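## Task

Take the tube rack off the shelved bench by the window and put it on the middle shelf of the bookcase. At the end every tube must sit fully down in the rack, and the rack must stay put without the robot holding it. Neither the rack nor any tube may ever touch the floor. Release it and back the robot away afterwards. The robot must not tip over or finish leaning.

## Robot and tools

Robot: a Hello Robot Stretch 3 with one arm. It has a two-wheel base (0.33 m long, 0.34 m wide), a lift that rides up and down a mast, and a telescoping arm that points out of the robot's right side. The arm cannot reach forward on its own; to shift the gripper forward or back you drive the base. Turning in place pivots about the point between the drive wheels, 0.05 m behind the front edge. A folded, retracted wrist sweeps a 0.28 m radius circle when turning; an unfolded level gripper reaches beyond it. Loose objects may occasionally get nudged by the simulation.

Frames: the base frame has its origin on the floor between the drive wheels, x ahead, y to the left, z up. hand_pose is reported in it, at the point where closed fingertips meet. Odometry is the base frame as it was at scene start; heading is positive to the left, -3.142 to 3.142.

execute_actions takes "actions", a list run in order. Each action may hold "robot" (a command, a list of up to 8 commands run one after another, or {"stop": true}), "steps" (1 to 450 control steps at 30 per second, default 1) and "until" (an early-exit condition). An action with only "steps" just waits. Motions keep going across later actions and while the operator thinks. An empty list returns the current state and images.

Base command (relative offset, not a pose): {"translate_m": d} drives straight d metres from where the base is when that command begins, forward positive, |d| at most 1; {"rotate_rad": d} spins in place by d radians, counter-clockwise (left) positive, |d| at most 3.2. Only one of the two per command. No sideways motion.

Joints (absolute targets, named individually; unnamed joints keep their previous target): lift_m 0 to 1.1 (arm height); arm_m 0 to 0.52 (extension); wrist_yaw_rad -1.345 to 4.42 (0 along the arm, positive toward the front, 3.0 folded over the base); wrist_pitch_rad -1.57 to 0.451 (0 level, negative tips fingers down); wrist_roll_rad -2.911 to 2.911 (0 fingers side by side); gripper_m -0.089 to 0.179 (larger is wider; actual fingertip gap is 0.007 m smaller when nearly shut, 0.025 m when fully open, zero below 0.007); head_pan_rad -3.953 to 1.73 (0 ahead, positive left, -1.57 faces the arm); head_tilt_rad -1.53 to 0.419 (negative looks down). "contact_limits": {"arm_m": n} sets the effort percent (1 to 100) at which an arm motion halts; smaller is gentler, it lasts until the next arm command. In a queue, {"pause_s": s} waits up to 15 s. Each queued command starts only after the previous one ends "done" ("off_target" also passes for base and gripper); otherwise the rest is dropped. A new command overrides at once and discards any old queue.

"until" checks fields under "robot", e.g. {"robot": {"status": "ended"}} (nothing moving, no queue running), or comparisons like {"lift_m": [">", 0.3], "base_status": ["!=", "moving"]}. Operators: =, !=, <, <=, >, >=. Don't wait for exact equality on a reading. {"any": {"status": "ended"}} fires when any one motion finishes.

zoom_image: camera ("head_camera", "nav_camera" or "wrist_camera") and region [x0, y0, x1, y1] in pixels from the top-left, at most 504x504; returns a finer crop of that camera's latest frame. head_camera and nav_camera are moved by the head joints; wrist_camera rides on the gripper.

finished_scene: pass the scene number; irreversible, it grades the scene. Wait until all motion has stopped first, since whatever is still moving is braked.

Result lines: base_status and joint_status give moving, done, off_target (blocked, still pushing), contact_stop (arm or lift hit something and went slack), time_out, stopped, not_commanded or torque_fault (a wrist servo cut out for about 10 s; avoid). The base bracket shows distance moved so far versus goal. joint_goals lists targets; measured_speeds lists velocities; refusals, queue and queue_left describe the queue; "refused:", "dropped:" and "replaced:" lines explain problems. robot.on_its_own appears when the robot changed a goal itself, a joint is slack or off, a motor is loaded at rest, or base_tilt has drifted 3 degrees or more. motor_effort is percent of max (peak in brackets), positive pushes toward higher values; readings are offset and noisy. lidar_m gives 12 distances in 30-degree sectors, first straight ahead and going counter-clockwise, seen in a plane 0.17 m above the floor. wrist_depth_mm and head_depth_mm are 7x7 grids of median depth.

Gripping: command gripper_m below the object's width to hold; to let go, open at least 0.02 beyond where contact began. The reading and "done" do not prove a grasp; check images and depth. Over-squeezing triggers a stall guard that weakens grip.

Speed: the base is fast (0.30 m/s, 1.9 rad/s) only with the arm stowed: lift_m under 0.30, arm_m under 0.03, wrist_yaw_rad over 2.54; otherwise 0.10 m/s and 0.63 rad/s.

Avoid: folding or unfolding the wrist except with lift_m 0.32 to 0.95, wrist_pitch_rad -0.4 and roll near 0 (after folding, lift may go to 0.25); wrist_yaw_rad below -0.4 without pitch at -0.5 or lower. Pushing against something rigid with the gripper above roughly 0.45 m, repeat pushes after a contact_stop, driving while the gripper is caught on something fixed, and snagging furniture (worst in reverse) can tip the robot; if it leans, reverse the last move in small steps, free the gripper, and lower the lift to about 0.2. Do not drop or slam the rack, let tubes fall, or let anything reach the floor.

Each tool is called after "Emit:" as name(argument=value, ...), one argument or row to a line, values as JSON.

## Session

Emit:
execute_actions(
  actions=[],
)

Scene clock: 0.00 s.
robot.base_odometry: x=+0.000 y=+0.000 heading=+0.000 (m, m, rad; robot's odometry frame)
robot.turned_by_wheels: +0.000 (rad since the last result)
robot.turned_by_imu: +0.000 (rad since the last result)
robot.base_tilt: forward=+1.0 right=+1.1 (deg)
robot.lidar_m: 2.00 2.32 1.56 1.55 1.70 1.82 1.44 2.04 1.46 1.55 2.02 1.90
robot.head_depth_mm: 1676 2366 2395 2408 2353 2425 2008 / 1617 2452 2461 2495 2336 2476 2003 / 1701 2512 2535 2564 2306 2558 2001 / 1632 2612 2629 2637 2278 2659 1986 / 1707 2684 2714 2731 2732 2730 1985 / 1793 2768 2840 2840 2824 2816 1965 / 1893 2877 2923 2974 2982 2830 1949
robot.base_status: not_commanded
robot.joint_positions: lift_m=+0.586 arm_m=-0.002 wrist_yaw_rad=+3.016 wrist_pitch_rad=-0.499 wrist_roll_rad=+0.003 gripper_m=+0.037 head_pan_rad=+0.017 head_tilt_rad=-0.003
robot.joint_goals: lift_m=+0.586 arm_m=-0.002 wrist_yaw_rad=+3.016 wrist_pitch_rad=-0.499 wrist_roll_rad=+0.003 gripper_m=+0.037 head_pan_rad=+0.017 head_tilt_rad=-0.003
robot.joint_status: lift_m=not_commanded arm_m=not_commanded wrist_yaw_rad=not_commanded wrist_pitch_rad=not_commanded wrist_roll_rad=not_commanded gripper_m=not_commanded head_pan_rad=not_commanded head_tilt_rad=not_commanded
robot.measured_speeds: translate_m=+0.000 rotate_rad=+0.000 lift_m=+0.000 arm_m=+0.000 wrist_yaw_rad=+0.000 wrist_pitch_rad=+0.000 wrist_roll_rad=+0.000 head_pan_rad=+0.000 head_tilt_rad=+0.000
robot: refusals=0 queue=idle queue_left=0
robot.motor_effort: left_wheel=-1 right_wheel=-1 lift_m=+30 arm_m=-1 wrist_yaw_rad=+0 wrist_pitch_rad=+4 wrist_roll_rad=+1 gripper_m=+1 head_pan_rad=+0 head_tilt_rad=+2 (%)
robot.hand_pose: x=+0.0055 y=+0.0690 z=+0.5805 quat_wxyz=(+0.218, +0.696, +0.131, +0.672) (m; robot's base frame)
robot.wrist_depth_mm: - - - - - - - / - - - - - - - / - - - - - - - / - - - - - - - / 967 975 962 963 - 949 947 / 838 839 - 822 - 812 813 / 737 723 - 718 693 722 713
pictures: head_camera (sideways: a quarter turn clockwise sets it upright), nav_camera (sideways: a quarter turn counterclockwise sets it upright), wrist_camera
camera_calibration (this result's frames):
head_camera: T_world_to_cam=[[-0.0395197, -0.00429173, -0.99921, 1.32326], [-0.043325, 0.999058, -0.00257753, 0.00956733], [0.998279, 0.0431889, -0.0396684, 0.00431052], [0, 0, 0, 1]] pos_world=[0.0484064, -0.00406539, 1.32241]
nav_camera: T_world_to_cam=[[-0.0512604, -0.0136335, 0.998592, -1.25332], [0.0315812, -0.999429, -0.0120237, 0.0660169], [0.998186, 0.0309204, 0.0516617, -0.116337], [0, 0, 0, 1]] pos_world=[0.0497948, 0.0524892, 1.25836]
wrist_camera: T_world_to_cam=[[0.99526, -0.0962659, -0.0137803, 0.0143926], [-0.068253, -0.590536, -0.80412, 0.550518], [0.0692716, 0.801249, -0.594307, 0.452536], [0, 0, 0, 1]] pos_world=[-0.00809772, -0.0361078, 0.711826]
Images, in order (width x height): head_camera 896x504, nav_camera 672x504, wrist_camera 644x364.

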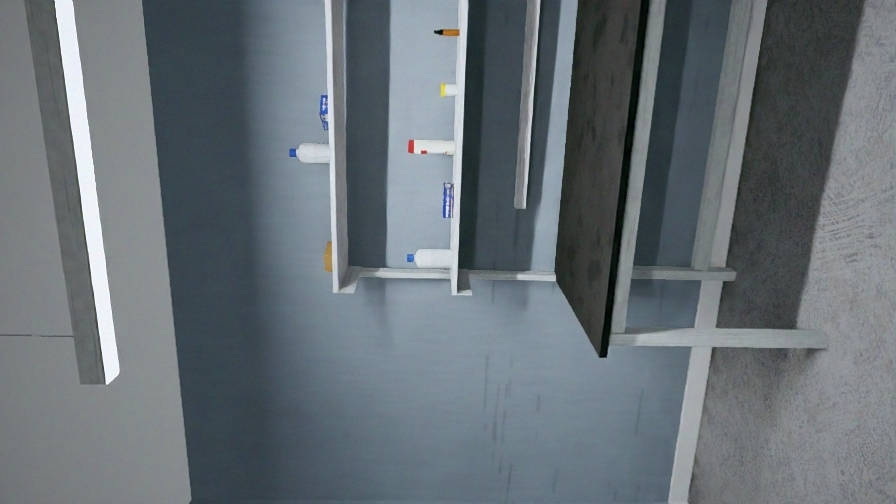

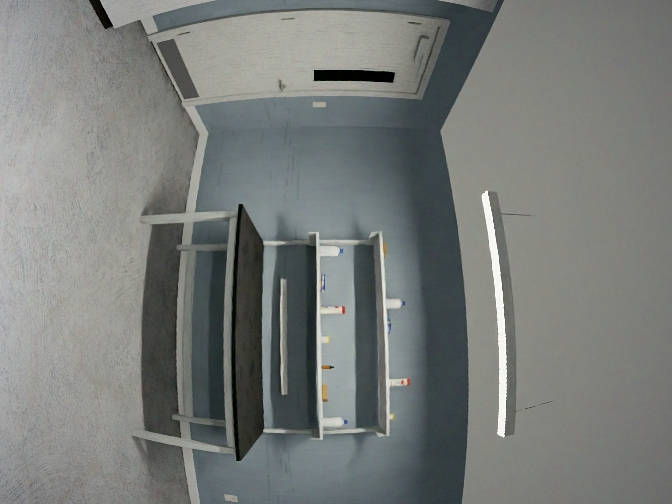

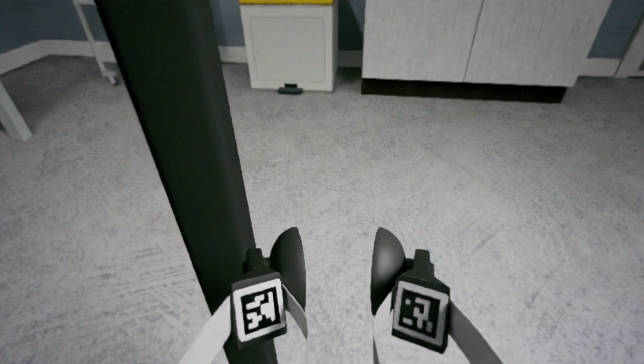

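Same layout; the target bench should be behind. Look back while lowering the lift.

Emit:
execute_actions(
  actions=[
    {"robot":{"joints":{"head_pan_rad":-1.5,"head_tilt_rad":-0.4,"lift_m":0.27}},"steps":200,"until":{"robot":{"head_pan_rad_status":"done"}}},
  ],
)

Emit:
execute_actions(
  actions=[
    {"robot":{"joints":{"head_pan_rad":-3.2,"head_tilt_rad":-0.4}},"steps":200,"until":{"robot":{"status":"ended"}}},
  ],
)

Scene clock: 3.47 s.
robot.base_odometry: x=+0.000 y=+0.000 heading=+0.000 (m, m, rad; robot's odometry frame)
robot.turned_by_wheels: +0.000 (rad since the last result)
robot.turned_by_imu: +0.000 (rad since the last result)
robot.base_tilt: forward=+1.0 right=+1.1 (deg)
robot.lidar_m: 2.01 2.32 1.55 1.55 1.70 1.82 1.44 2.04 1.46 1.55 2.02 1.90
robot.head_depth_mm: 1403 1509 1587 1650 1825 1643 1319 / 1446 1557 1650 1737 1883 1639 1316 / 1490 1607 1697 1806 1922 1637 1315 / 1556 1660 1690 1745 1912 1640 1315 / 1612 1740 1902 2100 2138 1636 1320 / 1679 1827 1982 2185 2134 1635 1320 / 1750 1902 2092 2317 2149 1635 1314
robot.base_status: not_commanded
robot.joint_positions: lift_m=+0.469 arm_m=-0.002 wrist_yaw_rad=+3.016 wrist_pitch_rad=-0.500 wrist_roll_rad=+0.003 gripper_m=+0.037 head_pan_rad=-1.493 head_tilt_rad=-0.395
robot.joint_goals: lift_m=+0.270 arm_m=-0.002 wrist_yaw_rad=+3.016 wrist_pitch_rad=-0.500 wrist_roll_rad=+0.003 gripper_m=+0.037 head_pan_rad=-1.500 head_tilt_rad=-0.400
robot.joint_status: lift_m=moving arm_m=not_commanded wrist_yaw_rad=not_commanded wrist_pitch_rad=not_commanded wrist_roll_rad=not_commanded gripper_m=not_commanded head_pan_rad=done head_tilt_rad=done
robot.measured_speeds: translate_m=+0.000 rotate_rad=+0.000 lift_m=-0.110 arm_m=+0.000 wrist_yaw_rad=+0.000 wrist_pitch_rad=+0.000 wrist_roll_rad=+0.000 head_pan_rad=+0.000 head_tilt_rad=+0.000
robot: refusals=0 queue=running queue_left=0
robot.motor_effort: left_wheel=+0(1) right_wheel=+0(1) lift_m=+15(30) arm_m=+0(1) wrist_yaw_rad=+0(0) wrist_pitch_rad=+4(4) wrist_roll_rad=+0(1) gripper_m=+0(1) head_pan_rad=-3(42) head_tilt_rad=-3(36) (%)
robot.hand_pose: x=+0.0055 y=+0.0690 z=+0.4642 quat_wxyz=(+0.218, +0.696, +0.131, +0.672) (m; robot's base frame)
robot.wrist_depth_mm: - - - - - - - / - - - - - - - / - - - - - - - / 981 946 - 947 966 946 934 / 805 821 797 805 828 794 788 / 700 699 - 689 - 690 685 / 618 612 - 609 592 602 602
pictures: head_camera (sideways: a quarter turn clockwise sets it upright), nav_camera (sideways: a quarter turn counterclockwise sets it upright), wrist_camera
camera_calibration (this result's frames):
head_camera: T_world_to_cam=[[-0.0361664, 0.41625, -0.908531, 1.2047], [0.994611, 0.103387, 0.00777428, -0.0102397], [0.097166, -0.903353, -0.417746, 0.501904], [0, 0, 0, 1]] pos_world=[0.00498607, -0.0469999, 1.30425]
nav_camera: T_world_to_cam=[[0.0132348, -0.33337, 0.942703, -1.18045], [-0.996065, -0.0870199, -0.016789, 0.078482], [0.0876309, -0.938772, -0.33321, 0.390205], [0, 0, 0, 1]] pos_world=[0.0596022, -0.0203847, 1.24416]
wrist_camera: T_world_to_cam=[[0.99526, -0.0962714, -0.0137922, 0.0127982], [-0.0682945, -0.590867, -0.803873, 0.456903], [0.0692406, 0.801004, -0.594641, 0.383661], [0, 0, 0, 1]] pos_world=[-0.0080984, -0.0361129, 0.595609]
Images, in order (width x height): head_camera 896x504, nav_camera 672x504, wrist_camera 644x364.

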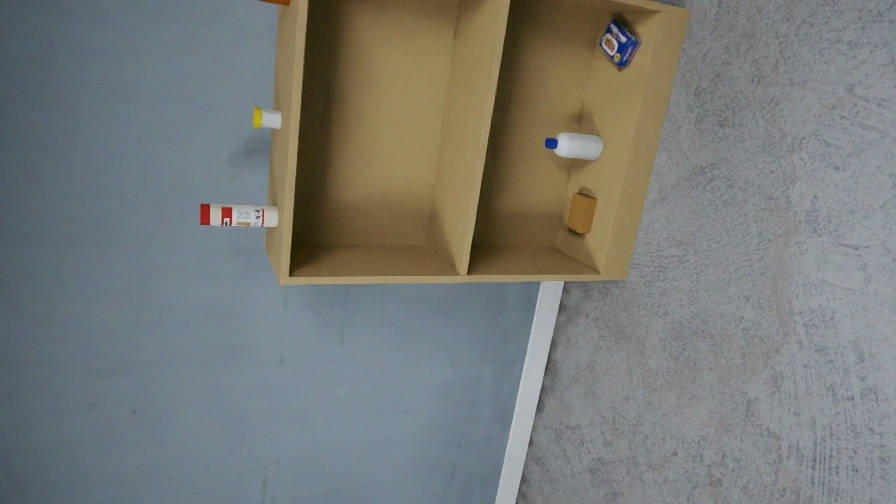

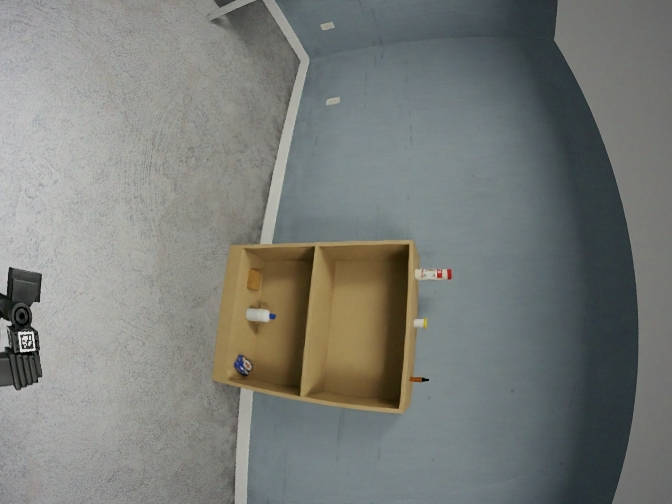

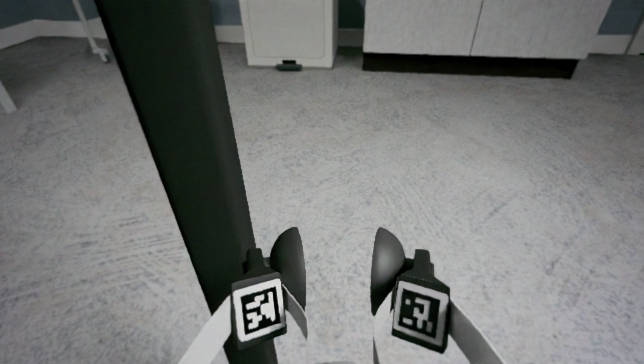

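Scene clock: 5.73 s.
robot.base_odometry: x=+0.000 y=+0.000 heading=+0.000 (m, m, rad; robot's odometry frame)
robot.turned_by_wheels: +0.000 (rad since the last result)
robot.turned_by_imu: +0.000 (rad since the last result)
robot.base_tilt: forward=+1.1 right=+1.1 (deg)
robot.lidar_m: 2.00 2.32 1.55 1.55 1.69 1.82 1.44 2.04 1.46 1.55 2.02 1.91
robot.head_depth_mm: 1734 1839 1950 1512 2063 1646 1324 / 1774 1853 2000 1625 2057 1629 1316 / 1819 1922 2063 1624 2156 1637 1315 / 1831 1960 2098 2293 2139 1631 1319 / 1888 2032 2231 2392 2052 1636 1319 / 1930 2089 2276 2505 2141 1631 1312 / 1985 2140 2351 2609 2127 1629 1317
robot.base_status: not_commanded
robot.joint_positions: lift_m=+0.271 arm_m=-0.002 wrist_yaw_rad=+3.016 wrist_pitch_rad=-0.500 wrist_roll_rad=+0.003 gripper_m=+0.037 head_pan_rad=-3.193 head_tilt_rad=-0.395
robot.joint_goals: lift_m=+0.270 arm_m=-0.002 wrist_yaw_rad=+3.016 wrist_pitch_rad=-0.500 wrist_roll_rad=+0.003 gripper_m=+0.037 head_pan_rad=-3.200 head_tilt_rad=-0.400
robot.joint_status: lift_m=done arm_m=not_commanded wrist_yaw_rad=not_commanded wrist_pitch_rad=not_commanded wrist_roll_rad=not_commanded gripper_m=not_commanded head_pan_rad=done head_tilt_rad=done
robot.measured_speeds: translate_m=+0.000 rotate_rad=+0.000 lift_m=+0.000 arm_m=+0.000 wrist_yaw_rad=+0.000 wrist_pitch_rad=+0.000 wrist_roll_rad=+0.000 head_pan_rad=+0.000 head_tilt_rad=+0.000
robot: refusals=0 queue=done queue_left=0
robot.motor_effort: left_wheel=+0(1) right_wheel=+0(0) lift_m=+15(16) arm_m=-1(1) wrist_yaw_rad=+0(1) wrist_pitch_rad=+5(5) wrist_roll_rad=+1(1) gripper_m=+1(0) head_pan_rad=-3(41) head_tilt_rad=-2(3) (%)
robot.hand_pose: x=+0.0055 y=+0.0689 z=+0.2652 quat_wxyz=(+0.218, +0.695, +0.132, +0.672) (m; robot's base frame)
robot.wrist_depth_mm: - - - - - - - / - - - - - - - / 809 795 795 797 779 787 776 / 648 652 654 638 640 630 629 / 550 542 538 557 549 529 526 / 471 - - - - 458 453 / - - - - - 404 402
pictures: head_camera (sideways: a quarter turn clockwise sets it upright), nav_camera (sideways: a quarter turn counterclockwise sets it upright), wrist_camera
camera_calibration (this result's frames):
head_camera: T_world_to_cam=[[0.417589, -0.0177814, -0.908462, 1.20184], [-0.0256436, -0.999641, 0.0077785, -0.00402159], [-0.908274, 0.020048, -0.417895, 0.508232], [0, 0, 0, 1]] pos_world=[-0.0403648, 0.00716116, 1.30425]
nav_camera: T_world_to_cam=[[-0.332451, 0.029842, 0.942648, -1.17827], [0.0420628, 0.998974, -0.0167906, 0.0721514], [-0.942182, 0.0340684, -0.333365, 0.396689], [0, 0, 0, 1]] pos_world=[-0.0209996, -0.0504298, 1.24415]
wrist_camera: T_world_to_cam=[[0.995258, -0.0962819, -0.013812, 0.0100619], [-0.0683632, -0.591403, -0.803473, 0.296798], [0.0691915, 0.800608, -0.595181, 0.26557], [0, 0, 0, 1]] pos_world=[-0.0080993, -0.0361213, 0.39667]
Images, in order (width x height): head_camera 896x504, nav_camera 672x504, wrist_camera 644x364.

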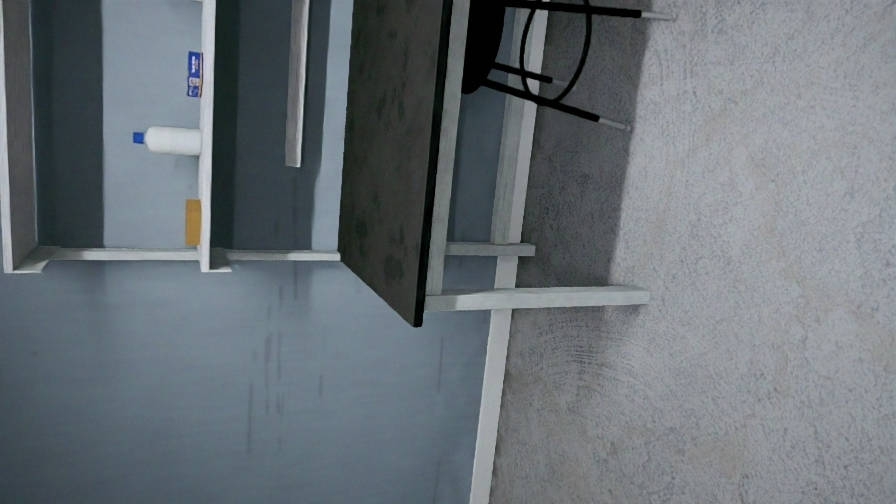

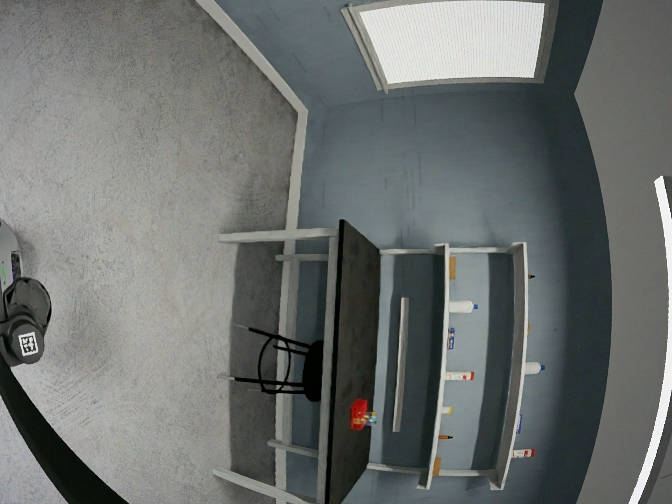

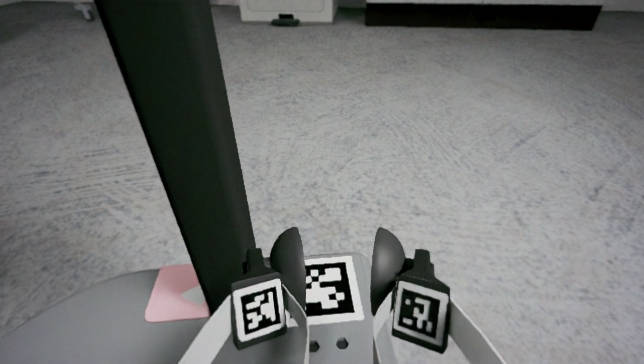

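Emit:
execute_actions(
  actions=[
    {"robot":{"joints":{"head_pan_rad":-3.65,"head_tilt_rad":-0.4}},"steps":200,"until":{"robot":{"status":"ended"}}},
  ],
)

Scene clock: 9.90 s.
robot.base_odometry: x=+0.000 y=+0.000 heading=+0.000 (m, m, rad; robot's odometry frame)
robot.turned_by_wheels: +0.000 (rad since the last result)
robot.turned_by_imu: +0.000 (rad since the last result)
robot.base_tilt: forward=+1.1 right=+1.1 (deg)
robot.lidar_m: 2.00 2.32 1.55 1.55 1.69 1.82 1.44 2.04 1.46 1.55 2.02 1.90
robot.head_depth_mm: 2003 2164 2364 2587 1969 1635 1338 / 1928 2089 2203 2462 2158 1634 1314 / 1899 2057 2154 2399 2149 1638 1325 / 1860 2000 2085 1720 2050 1630 1322 / 1817 1958 2064 1610 2069 1624 1314 / 1769 1908 2012 1610 2137 1628 1317 / 1727 1830 1953 1597 2124 1630 1317
robot.base_status: not_commanded
robot.joint_positions: lift_m=+0.271 arm_m=-0.002 wrist_yaw_rad=+3.016 wrist_pitch_rad=-0.500 wrist_roll_rad=+0.003 gripper_m=+0.037 head_pan_rad=-3.643 head_tilt_rad=-0.395
robot.joint_goals: lift_m=+0.270 arm_m=-0.002 wrist_yaw_rad=+3.016 wrist_pitch_rad=-0.500 wrist_roll_rad=+0.003 gripper_m=+0.037 head_pan_rad=-3.650 head_tilt_rad=-0.400
robot.joint_status: lift_m=done arm_m=not_commanded wrist_yaw_rad=not_commanded wrist_pitch_rad=not_commanded wrist_roll_rad=not_commanded gripper_m=not_commanded head_pan_rad=done head_tilt_rad=done
robot.measured_speeds: translate_m=+0.000 rotate_rad=+0.000 lift_m=+0.000 arm_m=+0.000 wrist_yaw_rad=+0.000 wrist_pitch_rad=+0.000 wrist_roll_rad=+0.000 head_pan_rad=+0.000 head_tilt_rad=+0.000
robot: refusals=0 queue=done queue_left=0
robot.motor_effort: left_wheel=-1(1) right_wheel=+0(1) lift_m=+15(15) arm_m=-1(1) wrist_yaw_rad=+0(0) wrist_pitch_rad=+5(5) wrist_roll_rad=+0(1) gripper_m=+0(1) head_pan_rad=-3(29) head_tilt_rad=-3(5) (%)
robot.hand_pose: x=+0.0055 y=+0.0689 z=+0.2652 quat_wxyz=(+0.218, +0.695, +0.132, +0.672) (m; robot's base frame)
robot.wrist_depth_mm: - - - - - - - / - - - - - - - / 810 805 796 788 786 785 770 / 654 649 656 641 636 634 627 / 553 541 536 556 549 532 533 / 471 - - - - 457 456 / - - - - - 405 401
pictures: head_camera (sideways: a quarter turn clockwise sets it upright), nav_camera (sideways: a quarter turn counterclockwise sets it upright), wrist_camera
camera_calibration (this result's frames):
head_camera: T_world_to_cam=[[0.368298, -0.197624, -0.908461, 1.20214], [-0.457839, -0.889001, 0.00777857, -0.00138528], [-0.80916, 0.413064, -0.417898, 0.507631], [0, 0, 0, 1]] pos_world=[-0.0326261, 0.0266562, 1.30425]
nav_camera: T_world_to_cam=[[-0.286388, 0.171457, 0.942647, -1.17855], [0.472334, 0.88126, -0.0167906, 0.0695267], [-0.833596, 0.440436, -0.333367, 0.39603], [0, 0, 0, 1]] pos_world=[-0.0402346, -0.0336253, 1.24415]
wrist_camera: T_world_to_cam=[[0.995258, -0.0962817, -0.0138121, 0.0100619], [-0.0683631, -0.591403, -0.803473, 0.296798], [0.0691913, 0.800608, -0.595181, 0.26557], [0, 0, 0, 1]] pos_world=[-0.00809933, -0.0361213, 0.39667]
Images, in order (width x height): head_camera 896x504, nav_camera 672x504, wrist_camera 644x364.

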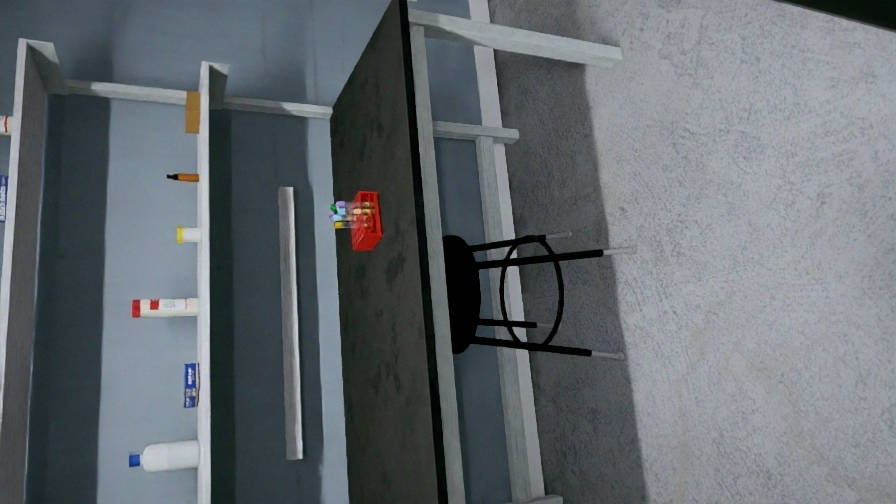

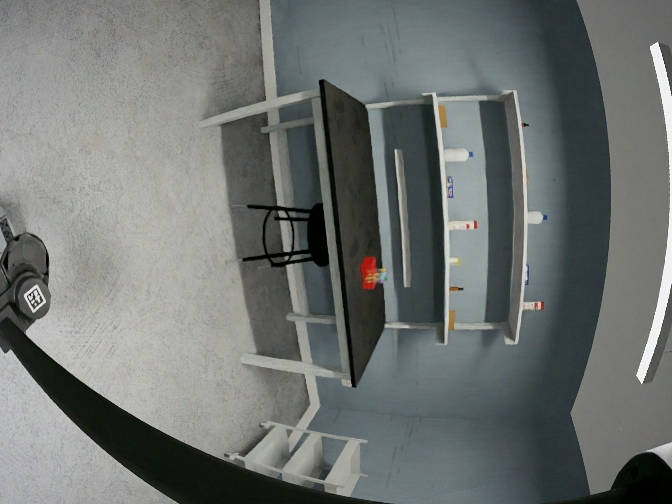

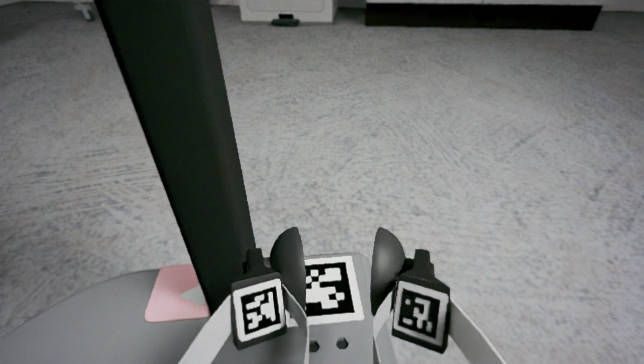

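Emit:
zoom_image(
  camera="head_camera",
  region=[310, 170, 410, 270],
)

Region (310, 170, 410, 270) of head_camera's 896x504 image, scaled by 5.040, with more detail than that image has.

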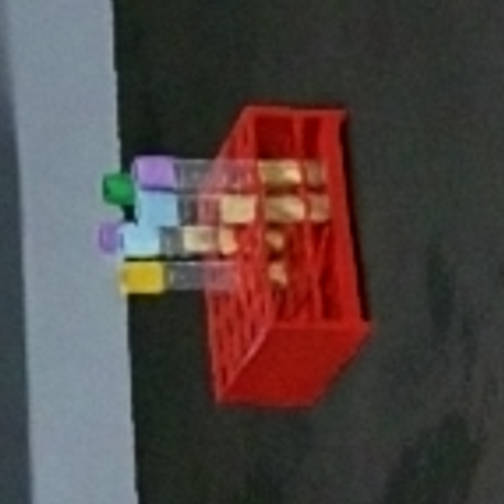

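Emit:
execute_actions(
  actions=[
    {"robot":[{"base":{"rotate_rad":-0.734}},{"base":{"translate_m":-1.0},"joints":{"head_pan_rad":-1.57,"head_tilt_rad":-0.75}},{"base":{"translate_m":-0.145},"joints":{"lift_m":0.92,"wrist_pitch_rad":-0.4,"gripper_m":0.179}},{"base":{"rotate_rad":-0.976},"joints":{"wrist_yaw_rad":0.0}},{"joints":{"wrist_pitch_rad":-0.9,"arm_m":0.15}}],"steps":450,"until":{"robot":{"status":"ended"}}},
    {"steps":200,"until":{"robot":{"status":"ended"}}},
  ],
)

Scene clock: 48.97 s.
robot.base_odometry: x=-0.850 y=+0.767 heading=-1.710 (m, m, rad; robot's odometry frame)
robot.turned_by_wheels: -1.710 (rad since the last result)
robot.turned_by_imu: -1.717 (rad since the last result)
robot.base_tilt: forward=+1.1 right=+1.1 (deg)
robot.lidar_m: 2.28 2.15 3.04 2.87 1.38 1.11 0.94 0.57 1.03 0.49 0.73 1.01
robot.head_depth_mm: 925 1055 - - 618 1256 1119 / 935 1071 - - 619 1263 1118 / 945 1085 - - 604 1289 1119 / 957 1097 996 752 621 1290 1119 / 969 1116 958 777 622 1254 1117 / 984 1128 957 754 637 1289 1123 / 991 1139 958 753 636 1291 1121
robot.base_status: done (rotate_rad -0.9759 of -0.9760)
robot.joint_positions: lift_m=+0.919 arm_m=+0.150 wrist_yaw_rad=+0.002 wrist_pitch_rad=-0.907 wrist_roll_rad=+0.003 gripper_m=+0.179 head_pan_rad=-1.577 head_tilt_rad=-0.741
robot.joint_goals: lift_m=+0.920 arm_m=+0.150 wrist_yaw_rad=+0.000 wrist_pitch_rad=-0.900 wrist_roll_rad=+0.003 gripper_m=+0.179 head_pan_rad=-1.570 head_tilt_rad=-0.750
robot.joint_status: lift_m=done arm_m=done wrist_yaw_rad=done wrist_pitch_rad=done wrist_roll_rad=not_commanded gripper_m=done head_pan_rad=done head_tilt_rad=done
robot.measured_speeds: translate_m=+0.000 rotate_rad=+0.000 lift_m=+0.000 arm_m=+0.000 wrist_yaw_rad=+0.000 wrist_pitch_rad=+0.000 wrist_roll_rad=+0.000 head_pan_rad=+0.000 head_tilt_rad=+0.000
robot: refusals=0 queue=done queue_left=0
robot.motor_effort: left_wheel=+1(9) right_wheel=-2(10) lift_m=+41(43) arm_m=+3(4) wrist_yaw_rad=-1(2) wrist_pitch_rad=+2(7) wrist_roll_rad=+1(0) gripper_m=+1(88) head_pan_rad=+3(42) head_tilt_rad=-6(36) (%)
robot.hand_pose: x=-0.0214 y=-0.4334 z=+0.8415 quat_wxyz=(+0.635, +0.310, -0.636, -0.310) (m; robot's base frame)
robot.wrist_depth_mm: 372 367 366 289 288 356 354 / 336 332 329 299 283 321 321 / 305 301 300 294 295 291 292 / 278 277 274 273 270 269 268 / 257 256 254 253 251 249 248 / 241 238 235 235 233 232 - / - 221 220 219 217 217 -
pictures: head_camera (sideways: a quarter turn clockwise sets it upright), nav_camera (sideways: a quarter turn counterclockwise sets it upright), wrist_camera
camera_calibration (this result's frames):
head_camera: T_world_to_cam=[[0.000546033, 0.701478, -0.712691, 0.949144], [0.999752, 0.0154798, 0.0160022, -0.0209775], [0.0222575, -0.712523, -0.701296, 0.871257], [0, 0, 0, 1]] pos_world=[0.001062, -0.0446879, 1.28779]
nav_camera: T_world_to_cam=[[-0.0165476, -0.633585, 0.773496, -0.959593], [-0.999817, 0.00303599, -0.0189026, 0.0812483], [0.00962805, -0.773667, -0.633519, 0.781431], [0, 0, 0, 1]] pos_world=[0.0578308, -0.00366325, 1.23883]
wrist_camera: T_world_to_cam=[[-0.999452, -0.0226489, -0.0241495, -0.00562164], [-0.00746443, 0.86477, -0.502113, 0.839809], [0.032256, -0.501658, -0.864464, 0.673915], [0, 0, 0, 1]] pos_world=[-0.0210877, -0.388294, 1.00412]
Images, in order (width x height): head_camera 896x504, nav_camera 672x504, wrist_camera 644x364.

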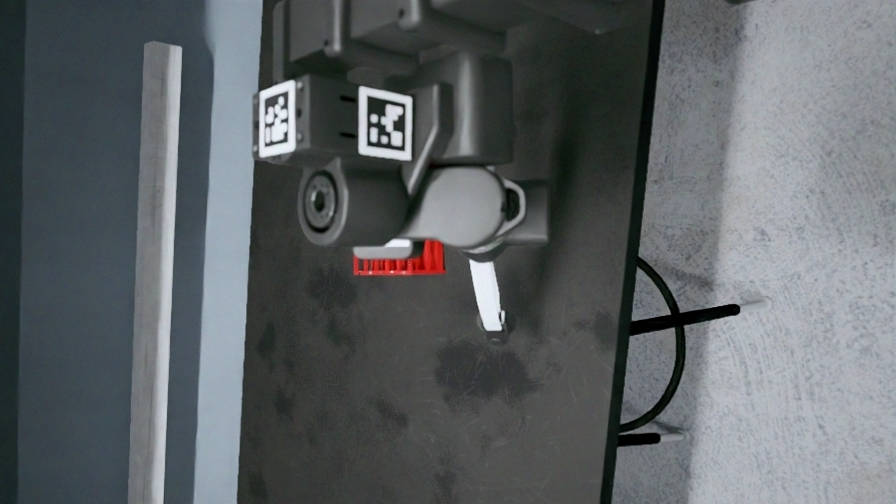

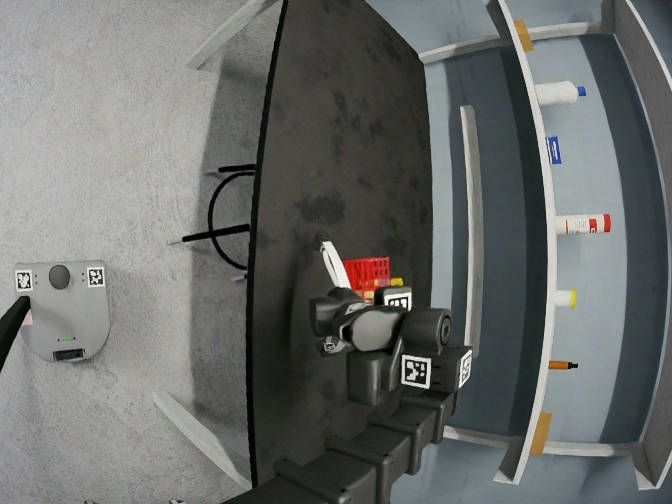

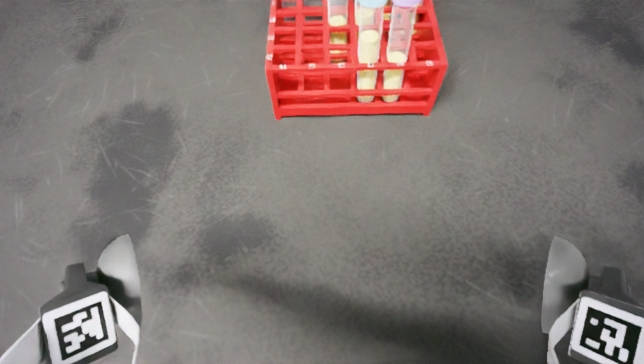

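Emit:
execute_actions(
  actions=[
    {"robot":{"base":{"translate_m":-0.015},"joints":{"wrist_pitch_rad":-0.8,"arm_m":0.24,"lift_m":0.862}},"steps":450,"until":{"robot":{"status":"ended"}}},
  ],
)

Scene clock: 67.77 s.
robot.base_odometry: x=-0.848 y=+0.782 heading=-1.710 (m, m, rad; robot's odometry frame)
robot.turned_by_wheels: +0.000 (rad since the last result)
robot.turned_by_imu: +0.000 (rad since the last result)
robot.base_tilt: forward=+1.1 right=+1.1 (deg)
robot.lidar_m: 2.29 2.17 3.03 2.86 1.38 1.10 0.92 0.56 1.03 0.49 0.50 1.02
robot.head_depth_mm: 924 1060 990 - - 1257 1097 / 938 1072 1058 708 619 1261 1121 / 949 1081 1084 708 618 1284 1124 / 956 1096 993 717 620 1289 1120 / 973 1114 957 752 621 1263 1123 / 980 1126 961 752 637 1267 1126 / 994 1140 961 755 636 1290 1124
robot.base_status: done (translate_m -0.0150 of -0.0150)
robot.joint_positions: lift_m=+0.863 arm_m=+0.240 wrist_yaw_rad=+0.002 wrist_pitch_rad=-0.815 wrist_roll_rad=+0.003 gripper_m=+0.179 head_pan_rad=-1.577 head_tilt_rad=-0.741
robot.joint_goals: lift_m=+0.862 arm_m=+0.240 wrist_yaw_rad=+0.000 wrist_pitch_rad=-0.800 wrist_roll_rad=+0.003 gripper_m=+0.179 head_pan_rad=-1.570 head_tilt_rad=-0.750
robot.joint_status: lift_m=done arm_m=done wrist_yaw_rad=done wrist_pitch_rad=done wrist_roll_rad=not_commanded gripper_m=done head_pan_rad=done head_tilt_rad=done
robot.measured_speeds: translate_m=+0.000 rotate_rad=+0.000 lift_m=+0.000 arm_m=+0.000 wrist_yaw_rad=+0.000 wrist_pitch_rad=+0.000 wrist_roll_rad=+0.000 head_pan_rad=+0.000 head_tilt_rad=+0.000
robot: refusals=0 queue=done queue_left=0
robot.motor_effort: left_wheel=+2(3) right_wheel=-2(8) lift_m=+16(40) arm_m=+2(3) wrist_yaw_rad=-1(1) wrist_pitch_rad=+4(4) wrist_roll_rad=+1(1) gripper_m=+1(1) head_pan_rad=+3(3) head_tilt_rad=-5(5) (%)
robot.hand_pose: x=-0.0213 y=-0.5429 z=+0.7983 quat_wxyz=(+0.649, +0.280, -0.650, -0.280) (m; robot's base frame)
robot.wrist_depth_mm: 341 340 333 159 128 325 321 / 295 294 240 199 192 286 282 / 263 262 225 185 183 253 252 / 234 234 206 196 192 228 227 / 213 213 208 210 209 208 206 / 198 193 193 192 191 190 - / - 178 178 177 176 175 -
pictures: head_camera (sideways: a quarter turn clockwise sets it upright), nav_camera (sideways: a quarter turn counterclockwise sets it upright), wrist_camera
camera_calibration (this result's frames):
head_camera: T_world_to_cam=[[0.000546116, 0.701478, -0.712691, 0.949144], [0.999752, 0.0154797, 0.0160022, -0.0209775], [0.0222574, -0.712523, -0.701295, 0.871257], [0, 0, 0, 1]] pos_world=[0.001062, -0.0446879, 1.28779]
nav_camera: T_world_to_cam=[[-0.0165477, -0.633585, 0.773496, -0.959593], [-0.999817, 0.00303611, -0.0189026, 0.0812483], [0.00962796, -0.773667, -0.633519, 0.781431], [0, 0, 0, 1]] pos_world=[0.0578308, -0.00366326, 1.23883]
wrist_camera: T_world_to_cam=[[-0.999447, -0.0248435, -0.022105, -0.0119264], [-0.00742351, 0.81464, -0.579919, 0.947661], [0.0324148, -0.579434, -0.814374, 0.499466], [0, 0, 0, 1]] pos_world=[-0.021075, -0.482891, 0.956055]
Images, in order (width x height): head_camera 896x504, nav_camera 672x504, wrist_camera 644x364.

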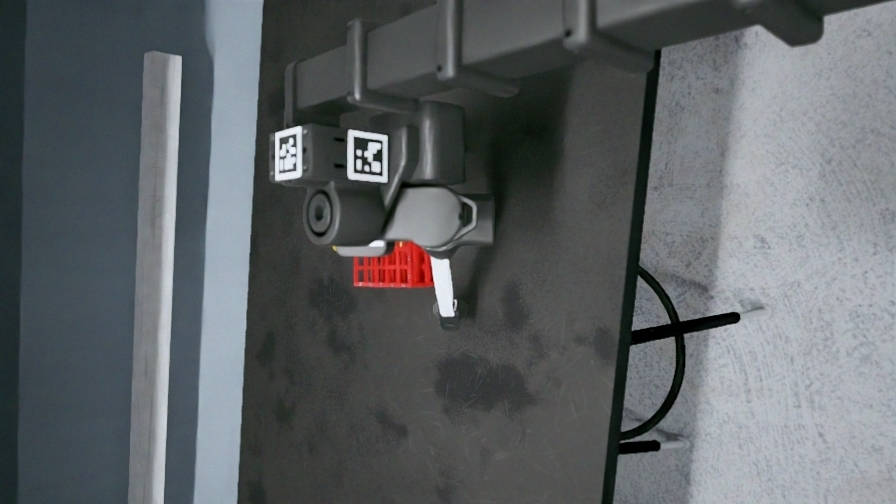

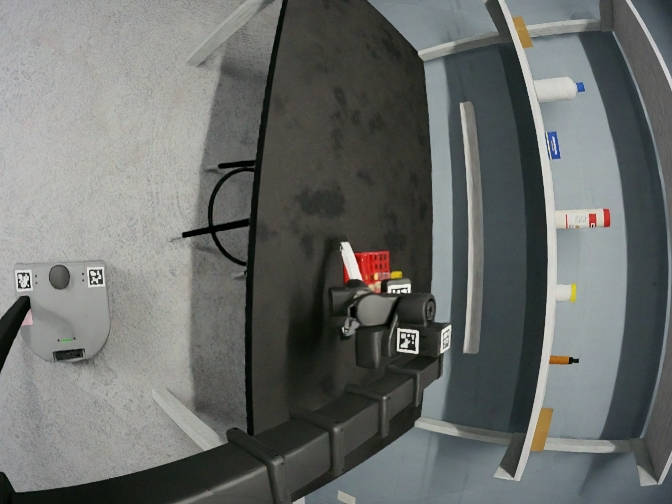

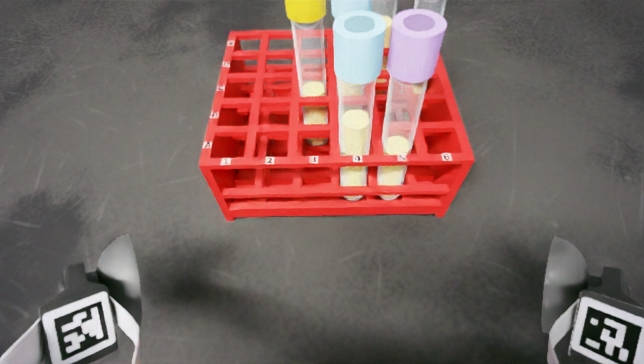

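Emit:
execute_actions(
  actions=[
    {"robot":[{"joints":{"lift_m":0.856}},{"joints":{"arm_m":0.335},"contact_limits":{"arm_m":25}}],"steps":450,"until":{"robot":{"status":"ended"}}},
  ],
)

Emit:
zoom_image(
  camera="head_camera",
  region=[280, 120, 500, 340],
)

Scene clock: 76.57 s.
robot.base_odometry: x=-0.848 y=+0.782 heading=-1.710 (m, m, rad; robot's odometry frame)
robot.turned_by_wheels: +0.000 (rad since the last result)
robot.turned_by_imu: +0.000 (rad since the last result)
robot.base_tilt: forward=+1.1 right=+1.2 (deg)
robot.lidar_m: 2.29 2.16 3.05 2.87 1.38 1.10 0.92 0.56 1.02 0.50 0.50 1.02
robot.head_depth_mm: 923 1055 993 - - 1249 1098 / 937 1063 - 741 619 1263 1121 / 948 1025 - 729 619 1286 1122 / 959 1098 954 730 621 1289 1116 / 969 1113 956 754 621 1259 1126 / 982 1129 952 753 636 1260 1118 / 991 1131 958 753 638 1286 1120
robot.base_status: done (translate_m -0.0150 of -0.0150)
robot.joint_positions: lift_m=+0.857 arm_m=+0.335 wrist_yaw_rad=+0.002 wrist_pitch_rad=-0.814 wrist_roll_rad=+0.003 gripper_m=+0.179 head_pan_rad=-1.577 head_tilt_rad=-0.741
robot.joint_goals: lift_m=+0.856 arm_m=+0.335 wrist_yaw_rad=+0.000 wrist_pitch_rad=-0.800 wrist_roll_rad=+0.003 gripper_m=+0.179 head_pan_rad=-1.570 head_tilt_rad=-0.750
robot.joint_status: lift_m=done arm_m=done wrist_yaw_rad=done wrist_pitch_rad=done wrist_roll_rad=not_commanded gripper_m=done head_pan_rad=done head_tilt_rad=done
robot.measured_speeds: translate_m=+0.000 rotate_rad=+0.000 lift_m=+0.000 arm_m=+0.000 wrist_yaw_rad=+0.000 wrist_pitch_rad=+0.000 wrist_roll_rad=+0.000 head_pan_rad=+0.000 head_tilt_rad=+0.000
robot: refusals=0 queue=done queue_left=0
robot.motor_effort: left_wheel=+2(2) right_wheel=-2(2) lift_m=+15(15) arm_m=+3(3) wrist_yaw_rad=-1(1) wrist_pitch_rad=+4(4) wrist_roll_rad=+1(1) gripper_m=+0(1) head_pan_rad=+3(3) head_tilt_rad=-5(4) (%)
robot.contact_limits: arm_m 25 (drawing in: default 19, maximum 32; extending or still: default 26, maximum 42)
robot.hand_pose: x=-0.0213 y=-0.6380 z=+0.7923 quat_wxyz=(+0.649, +0.280, -0.650, -0.280) (m; robot's base frame)
robot.wrist_depth_mm: 330 327 325 322 119 314 309 / 287 285 283 281 265 104 273 / 254 252 239 91 171 239 243 / 228 226 173 148 159 217 219 / 206 205 155 141 147 158 200 / 192 139 154 124 67 66 - / - 128 140 122 118 117 -
pictures: head_camera (sideways: a quarter turn clockwise sets it upright), nav_camera (sideways: a quarter turn counterclockwise sets it upright), wrist_camera
camera_calibration (this result's frames):
head_camera: T_world_to_cam=[[0.000545949, 0.701478, -0.712691, 0.949144], [0.999752, 0.0154799, 0.0160022, -0.0209775], [0.0222576, -0.712523, -0.701295, 0.871257], [0, 0, 0, 1]] pos_world=[0.00106201, -0.0446879, 1.28779]
nav_camera: T_world_to_cam=[[-0.0165476, -0.633585, 0.773496, -0.959593], [-0.999817, 0.00303587, -0.0189026, 0.0812483], [0.00962814, -0.773667, -0.633519, 0.781431], [0, 0, 0, 1]] pos_world=[0.0578308, -0.00366325, 1.23883]
wrist_camera: T_world_to_cam=[[-0.999447, -0.0248338, -0.0220982, -0.0144215], [-0.00741009, 0.81447, -0.580158, 1.02173], [0.0324058, -0.579673, -0.814204, 0.439247], [0, 0, 0, 1]] pos_world=[-0.0210765, -0.577907, 0.950083]
Images, in order (width x height): head_camera 896x504, nav_camera 672x504, wrist_camera 644x364.

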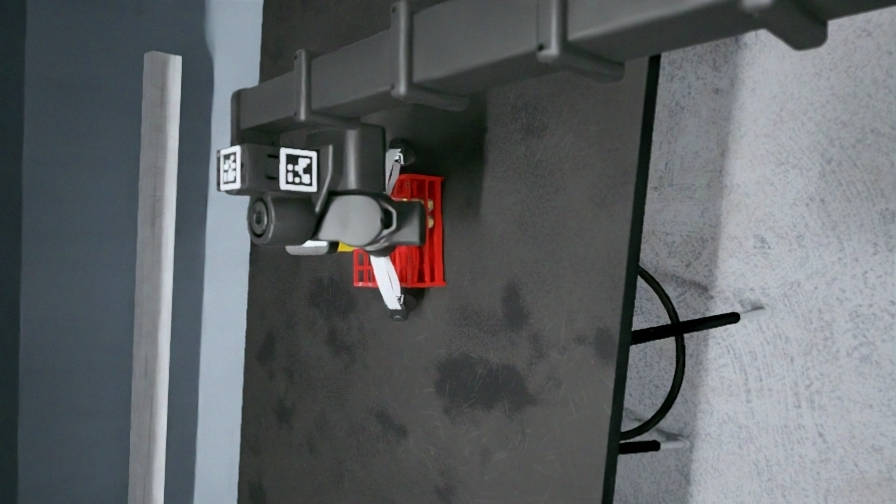

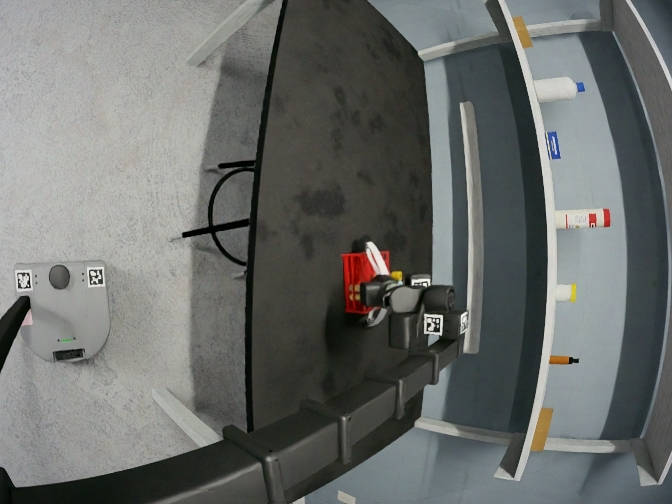

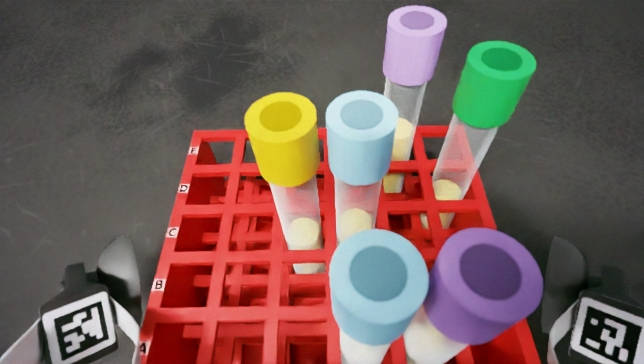

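Region (280, 120, 500, 340) of head_camera's 896x504 image, scaled by 2.291, with more detail than that image has.

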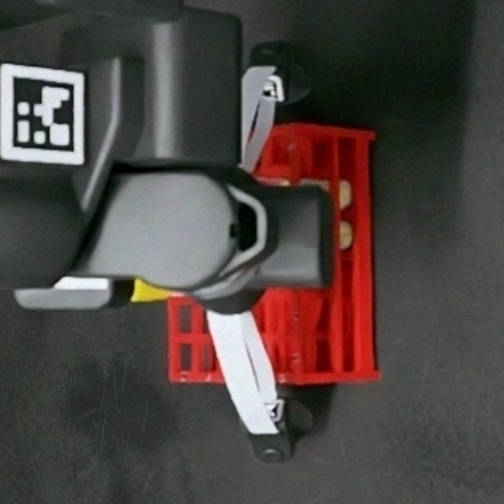

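Emit:
execute_actions(
  actions=[
    {"robot":[{"joints":{"arm_m":0.341},"contact_limits":{"arm_m":25}},{"joints":{"gripper_m":0.10}},{"pause_s":0.3},{"joints":{"lift_m":0.88}}],"steps":300,"until":{"robot":{"status":"ended"}}},
    {"steps":15},
  ],
)

Emit:
zoom_image(
  camera="head_camera",
  region=[270, 120, 490, 340],
)

Scene clock: 83.50 s.
robot.base_odometry: x=-0.848 y=+0.782 heading=-1.710 (m, m, rad; robot's odometry frame)
robot.turned_by_wheels: +0.000 (rad since the last result)
robot.turned_by_imu: +0.000 (rad since the last result)
robot.base_tilt: forward=+1.1 right=+1.2 (deg)
robot.lidar_m: 2.30 2.16 3.05 2.86 1.38 1.10 0.92 0.56 1.03 0.49 0.50 1.02
robot.head_depth_mm: 926 1054 994 - - 1256 1110 / 937 1000 - 730 618 1260 1117 / 946 985 - 731 619 1287 1120 / 956 1088 956 731 619 1285 1120 / 970 1112 957 753 621 1262 1117 / 982 1128 959 753 635 1254 1116 / 993 1135 960 752 636 1292 1124
robot.base_status: done (translate_m -0.0150 of -0.0150)
robot.joint_positions: lift_m=+0.879 arm_m=+0.341 wrist_yaw_rad=+0.002 wrist_pitch_rad=-0.824 wrist_roll_rad=+0.000 gripper_m=+0.101 head_pan_rad=-1.577 head_tilt_rad=-0.741
robot.joint_goals: lift_m=+0.880 arm_m=+0.341 wrist_yaw_rad=+0.000 wrist_pitch_rad=-0.800 wrist_roll_rad=+0.000 gripper_m=+0.100 head_pan_rad=-1.570 head_tilt_rad=-0.750
robot.joint_status: lift_m=done arm_m=done wrist_yaw_rad=done wrist_pitch_rad=done wrist_roll_rad=not_commanded gripper_m=done head_pan_rad=done head_tilt_rad=done
robot.measured_speeds: translate_m=+0.000 rotate_rad=+0.000 lift_m=+0.000 arm_m=+0.000 wrist_yaw_rad=+0.000 wrist_pitch_rad=+0.000 wrist_roll_rad=+0.000 head_pan_rad=+0.000 head_tilt_rad=+0.000
robot: refusals=0 queue=done queue_left=0
robot.motor_effort: left_wheel=+2(3) right_wheel=-3(5) lift_m=+42(45) arm_m=+3(4) wrist_yaw_rad=-1(1) wrist_pitch_rad=+7(8) wrist_roll_rad=+2(2) gripper_m=-17(91) head_pan_rad=+3(3) head_tilt_rad=-6(6) (%)
robot.contact_limits: arm_m 25 (drawing in: default 19, maximum 32; extending or still: default 26, maximum 42)
robot.hand_pose: x=-0.0212 y=-0.6420 z=+0.8136 quat_wxyz=(+0.648, +0.284, -0.647, -0.283) (m; robot's base frame)
robot.wrist_depth_mm: 362 360 353 353 351 346 343 / 315 313 312 308 114 303 302 / 280 278 275 275 273 100 270 / 252 250 158 85 150 239 243 / 229 228 164 141 144 166 222 / 210 134 136 134 133 133 206 / 197 123 143 122 65 64 188
pictures: head_camera (sideways: a quarter turn clockwise sets it upright), nav_camera (sideways: a quarter turn counterclockwise sets it upright), wrist_camera
camera_calibration (this result's frames):
head_camera: T_world_to_cam=[[0.000545866, 0.701478, -0.712691, 0.949144], [0.999752, 0.01548, 0.0160022, -0.0209775], [0.0222577, -0.712523, -0.701295, 0.871257], [0, 0, 0, 1]] pos_world=[0.00106201, -0.0446879, 1.28779]
nav_camera: T_world_to_cam=[[-0.0165475, -0.633585, 0.773496, -0.959593], [-0.999817, 0.00303575, -0.0189026, 0.0812483], [0.00962823, -0.773667, -0.633519, 0.781431], [0, 0, 0, 1]] pos_world=[0.0578308, -0.00366324, 1.23883]
wrist_camera: T_world_to_cam=[[-0.999421, -0.0272203, -0.0204257, -0.0168596], [-0.0106486, 0.82019, -0.571992, 1.03432], [0.0323228, -0.571444, -0.820004, 0.46428], [0, 0, 0, 1]] pos_world=[-0.0208425, -0.58349, 0.971992]
Images, in order (width x height): head_camera 896x504, nav_camera 672x504, wrist_camera 644x364.

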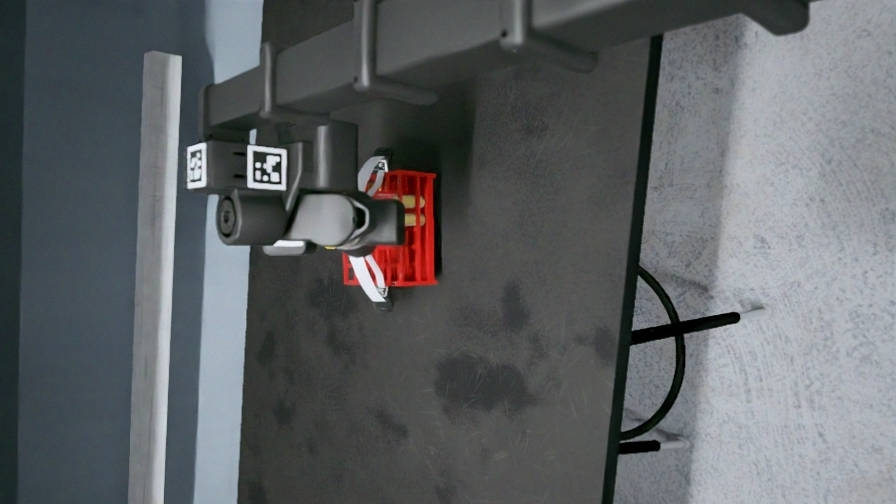

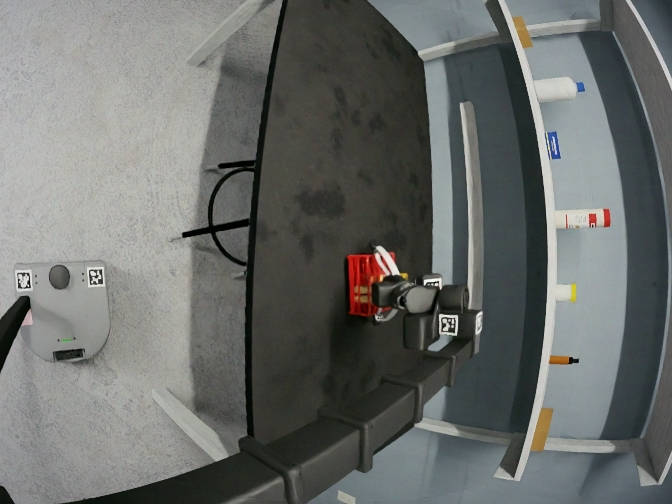

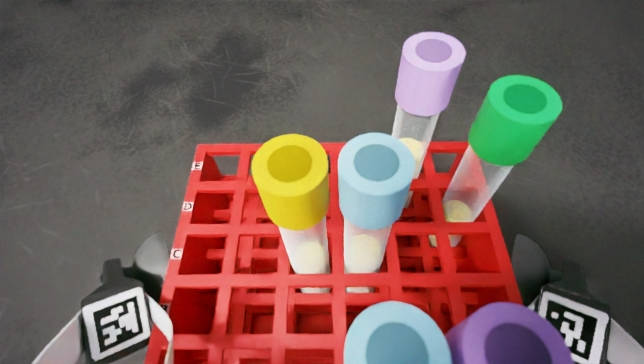

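Region (270, 120, 490, 340) of head_camera's 896x504 image, scaled by 2.291, with more detail than that image has.

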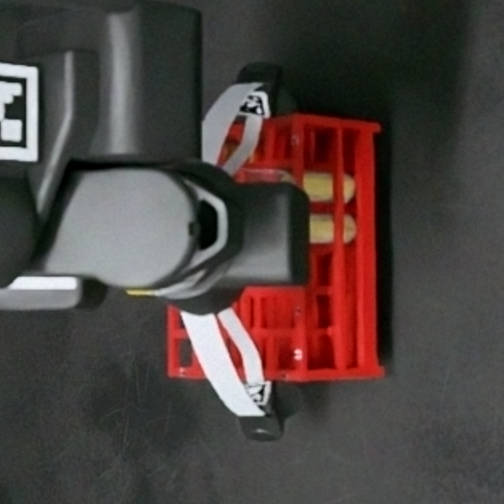

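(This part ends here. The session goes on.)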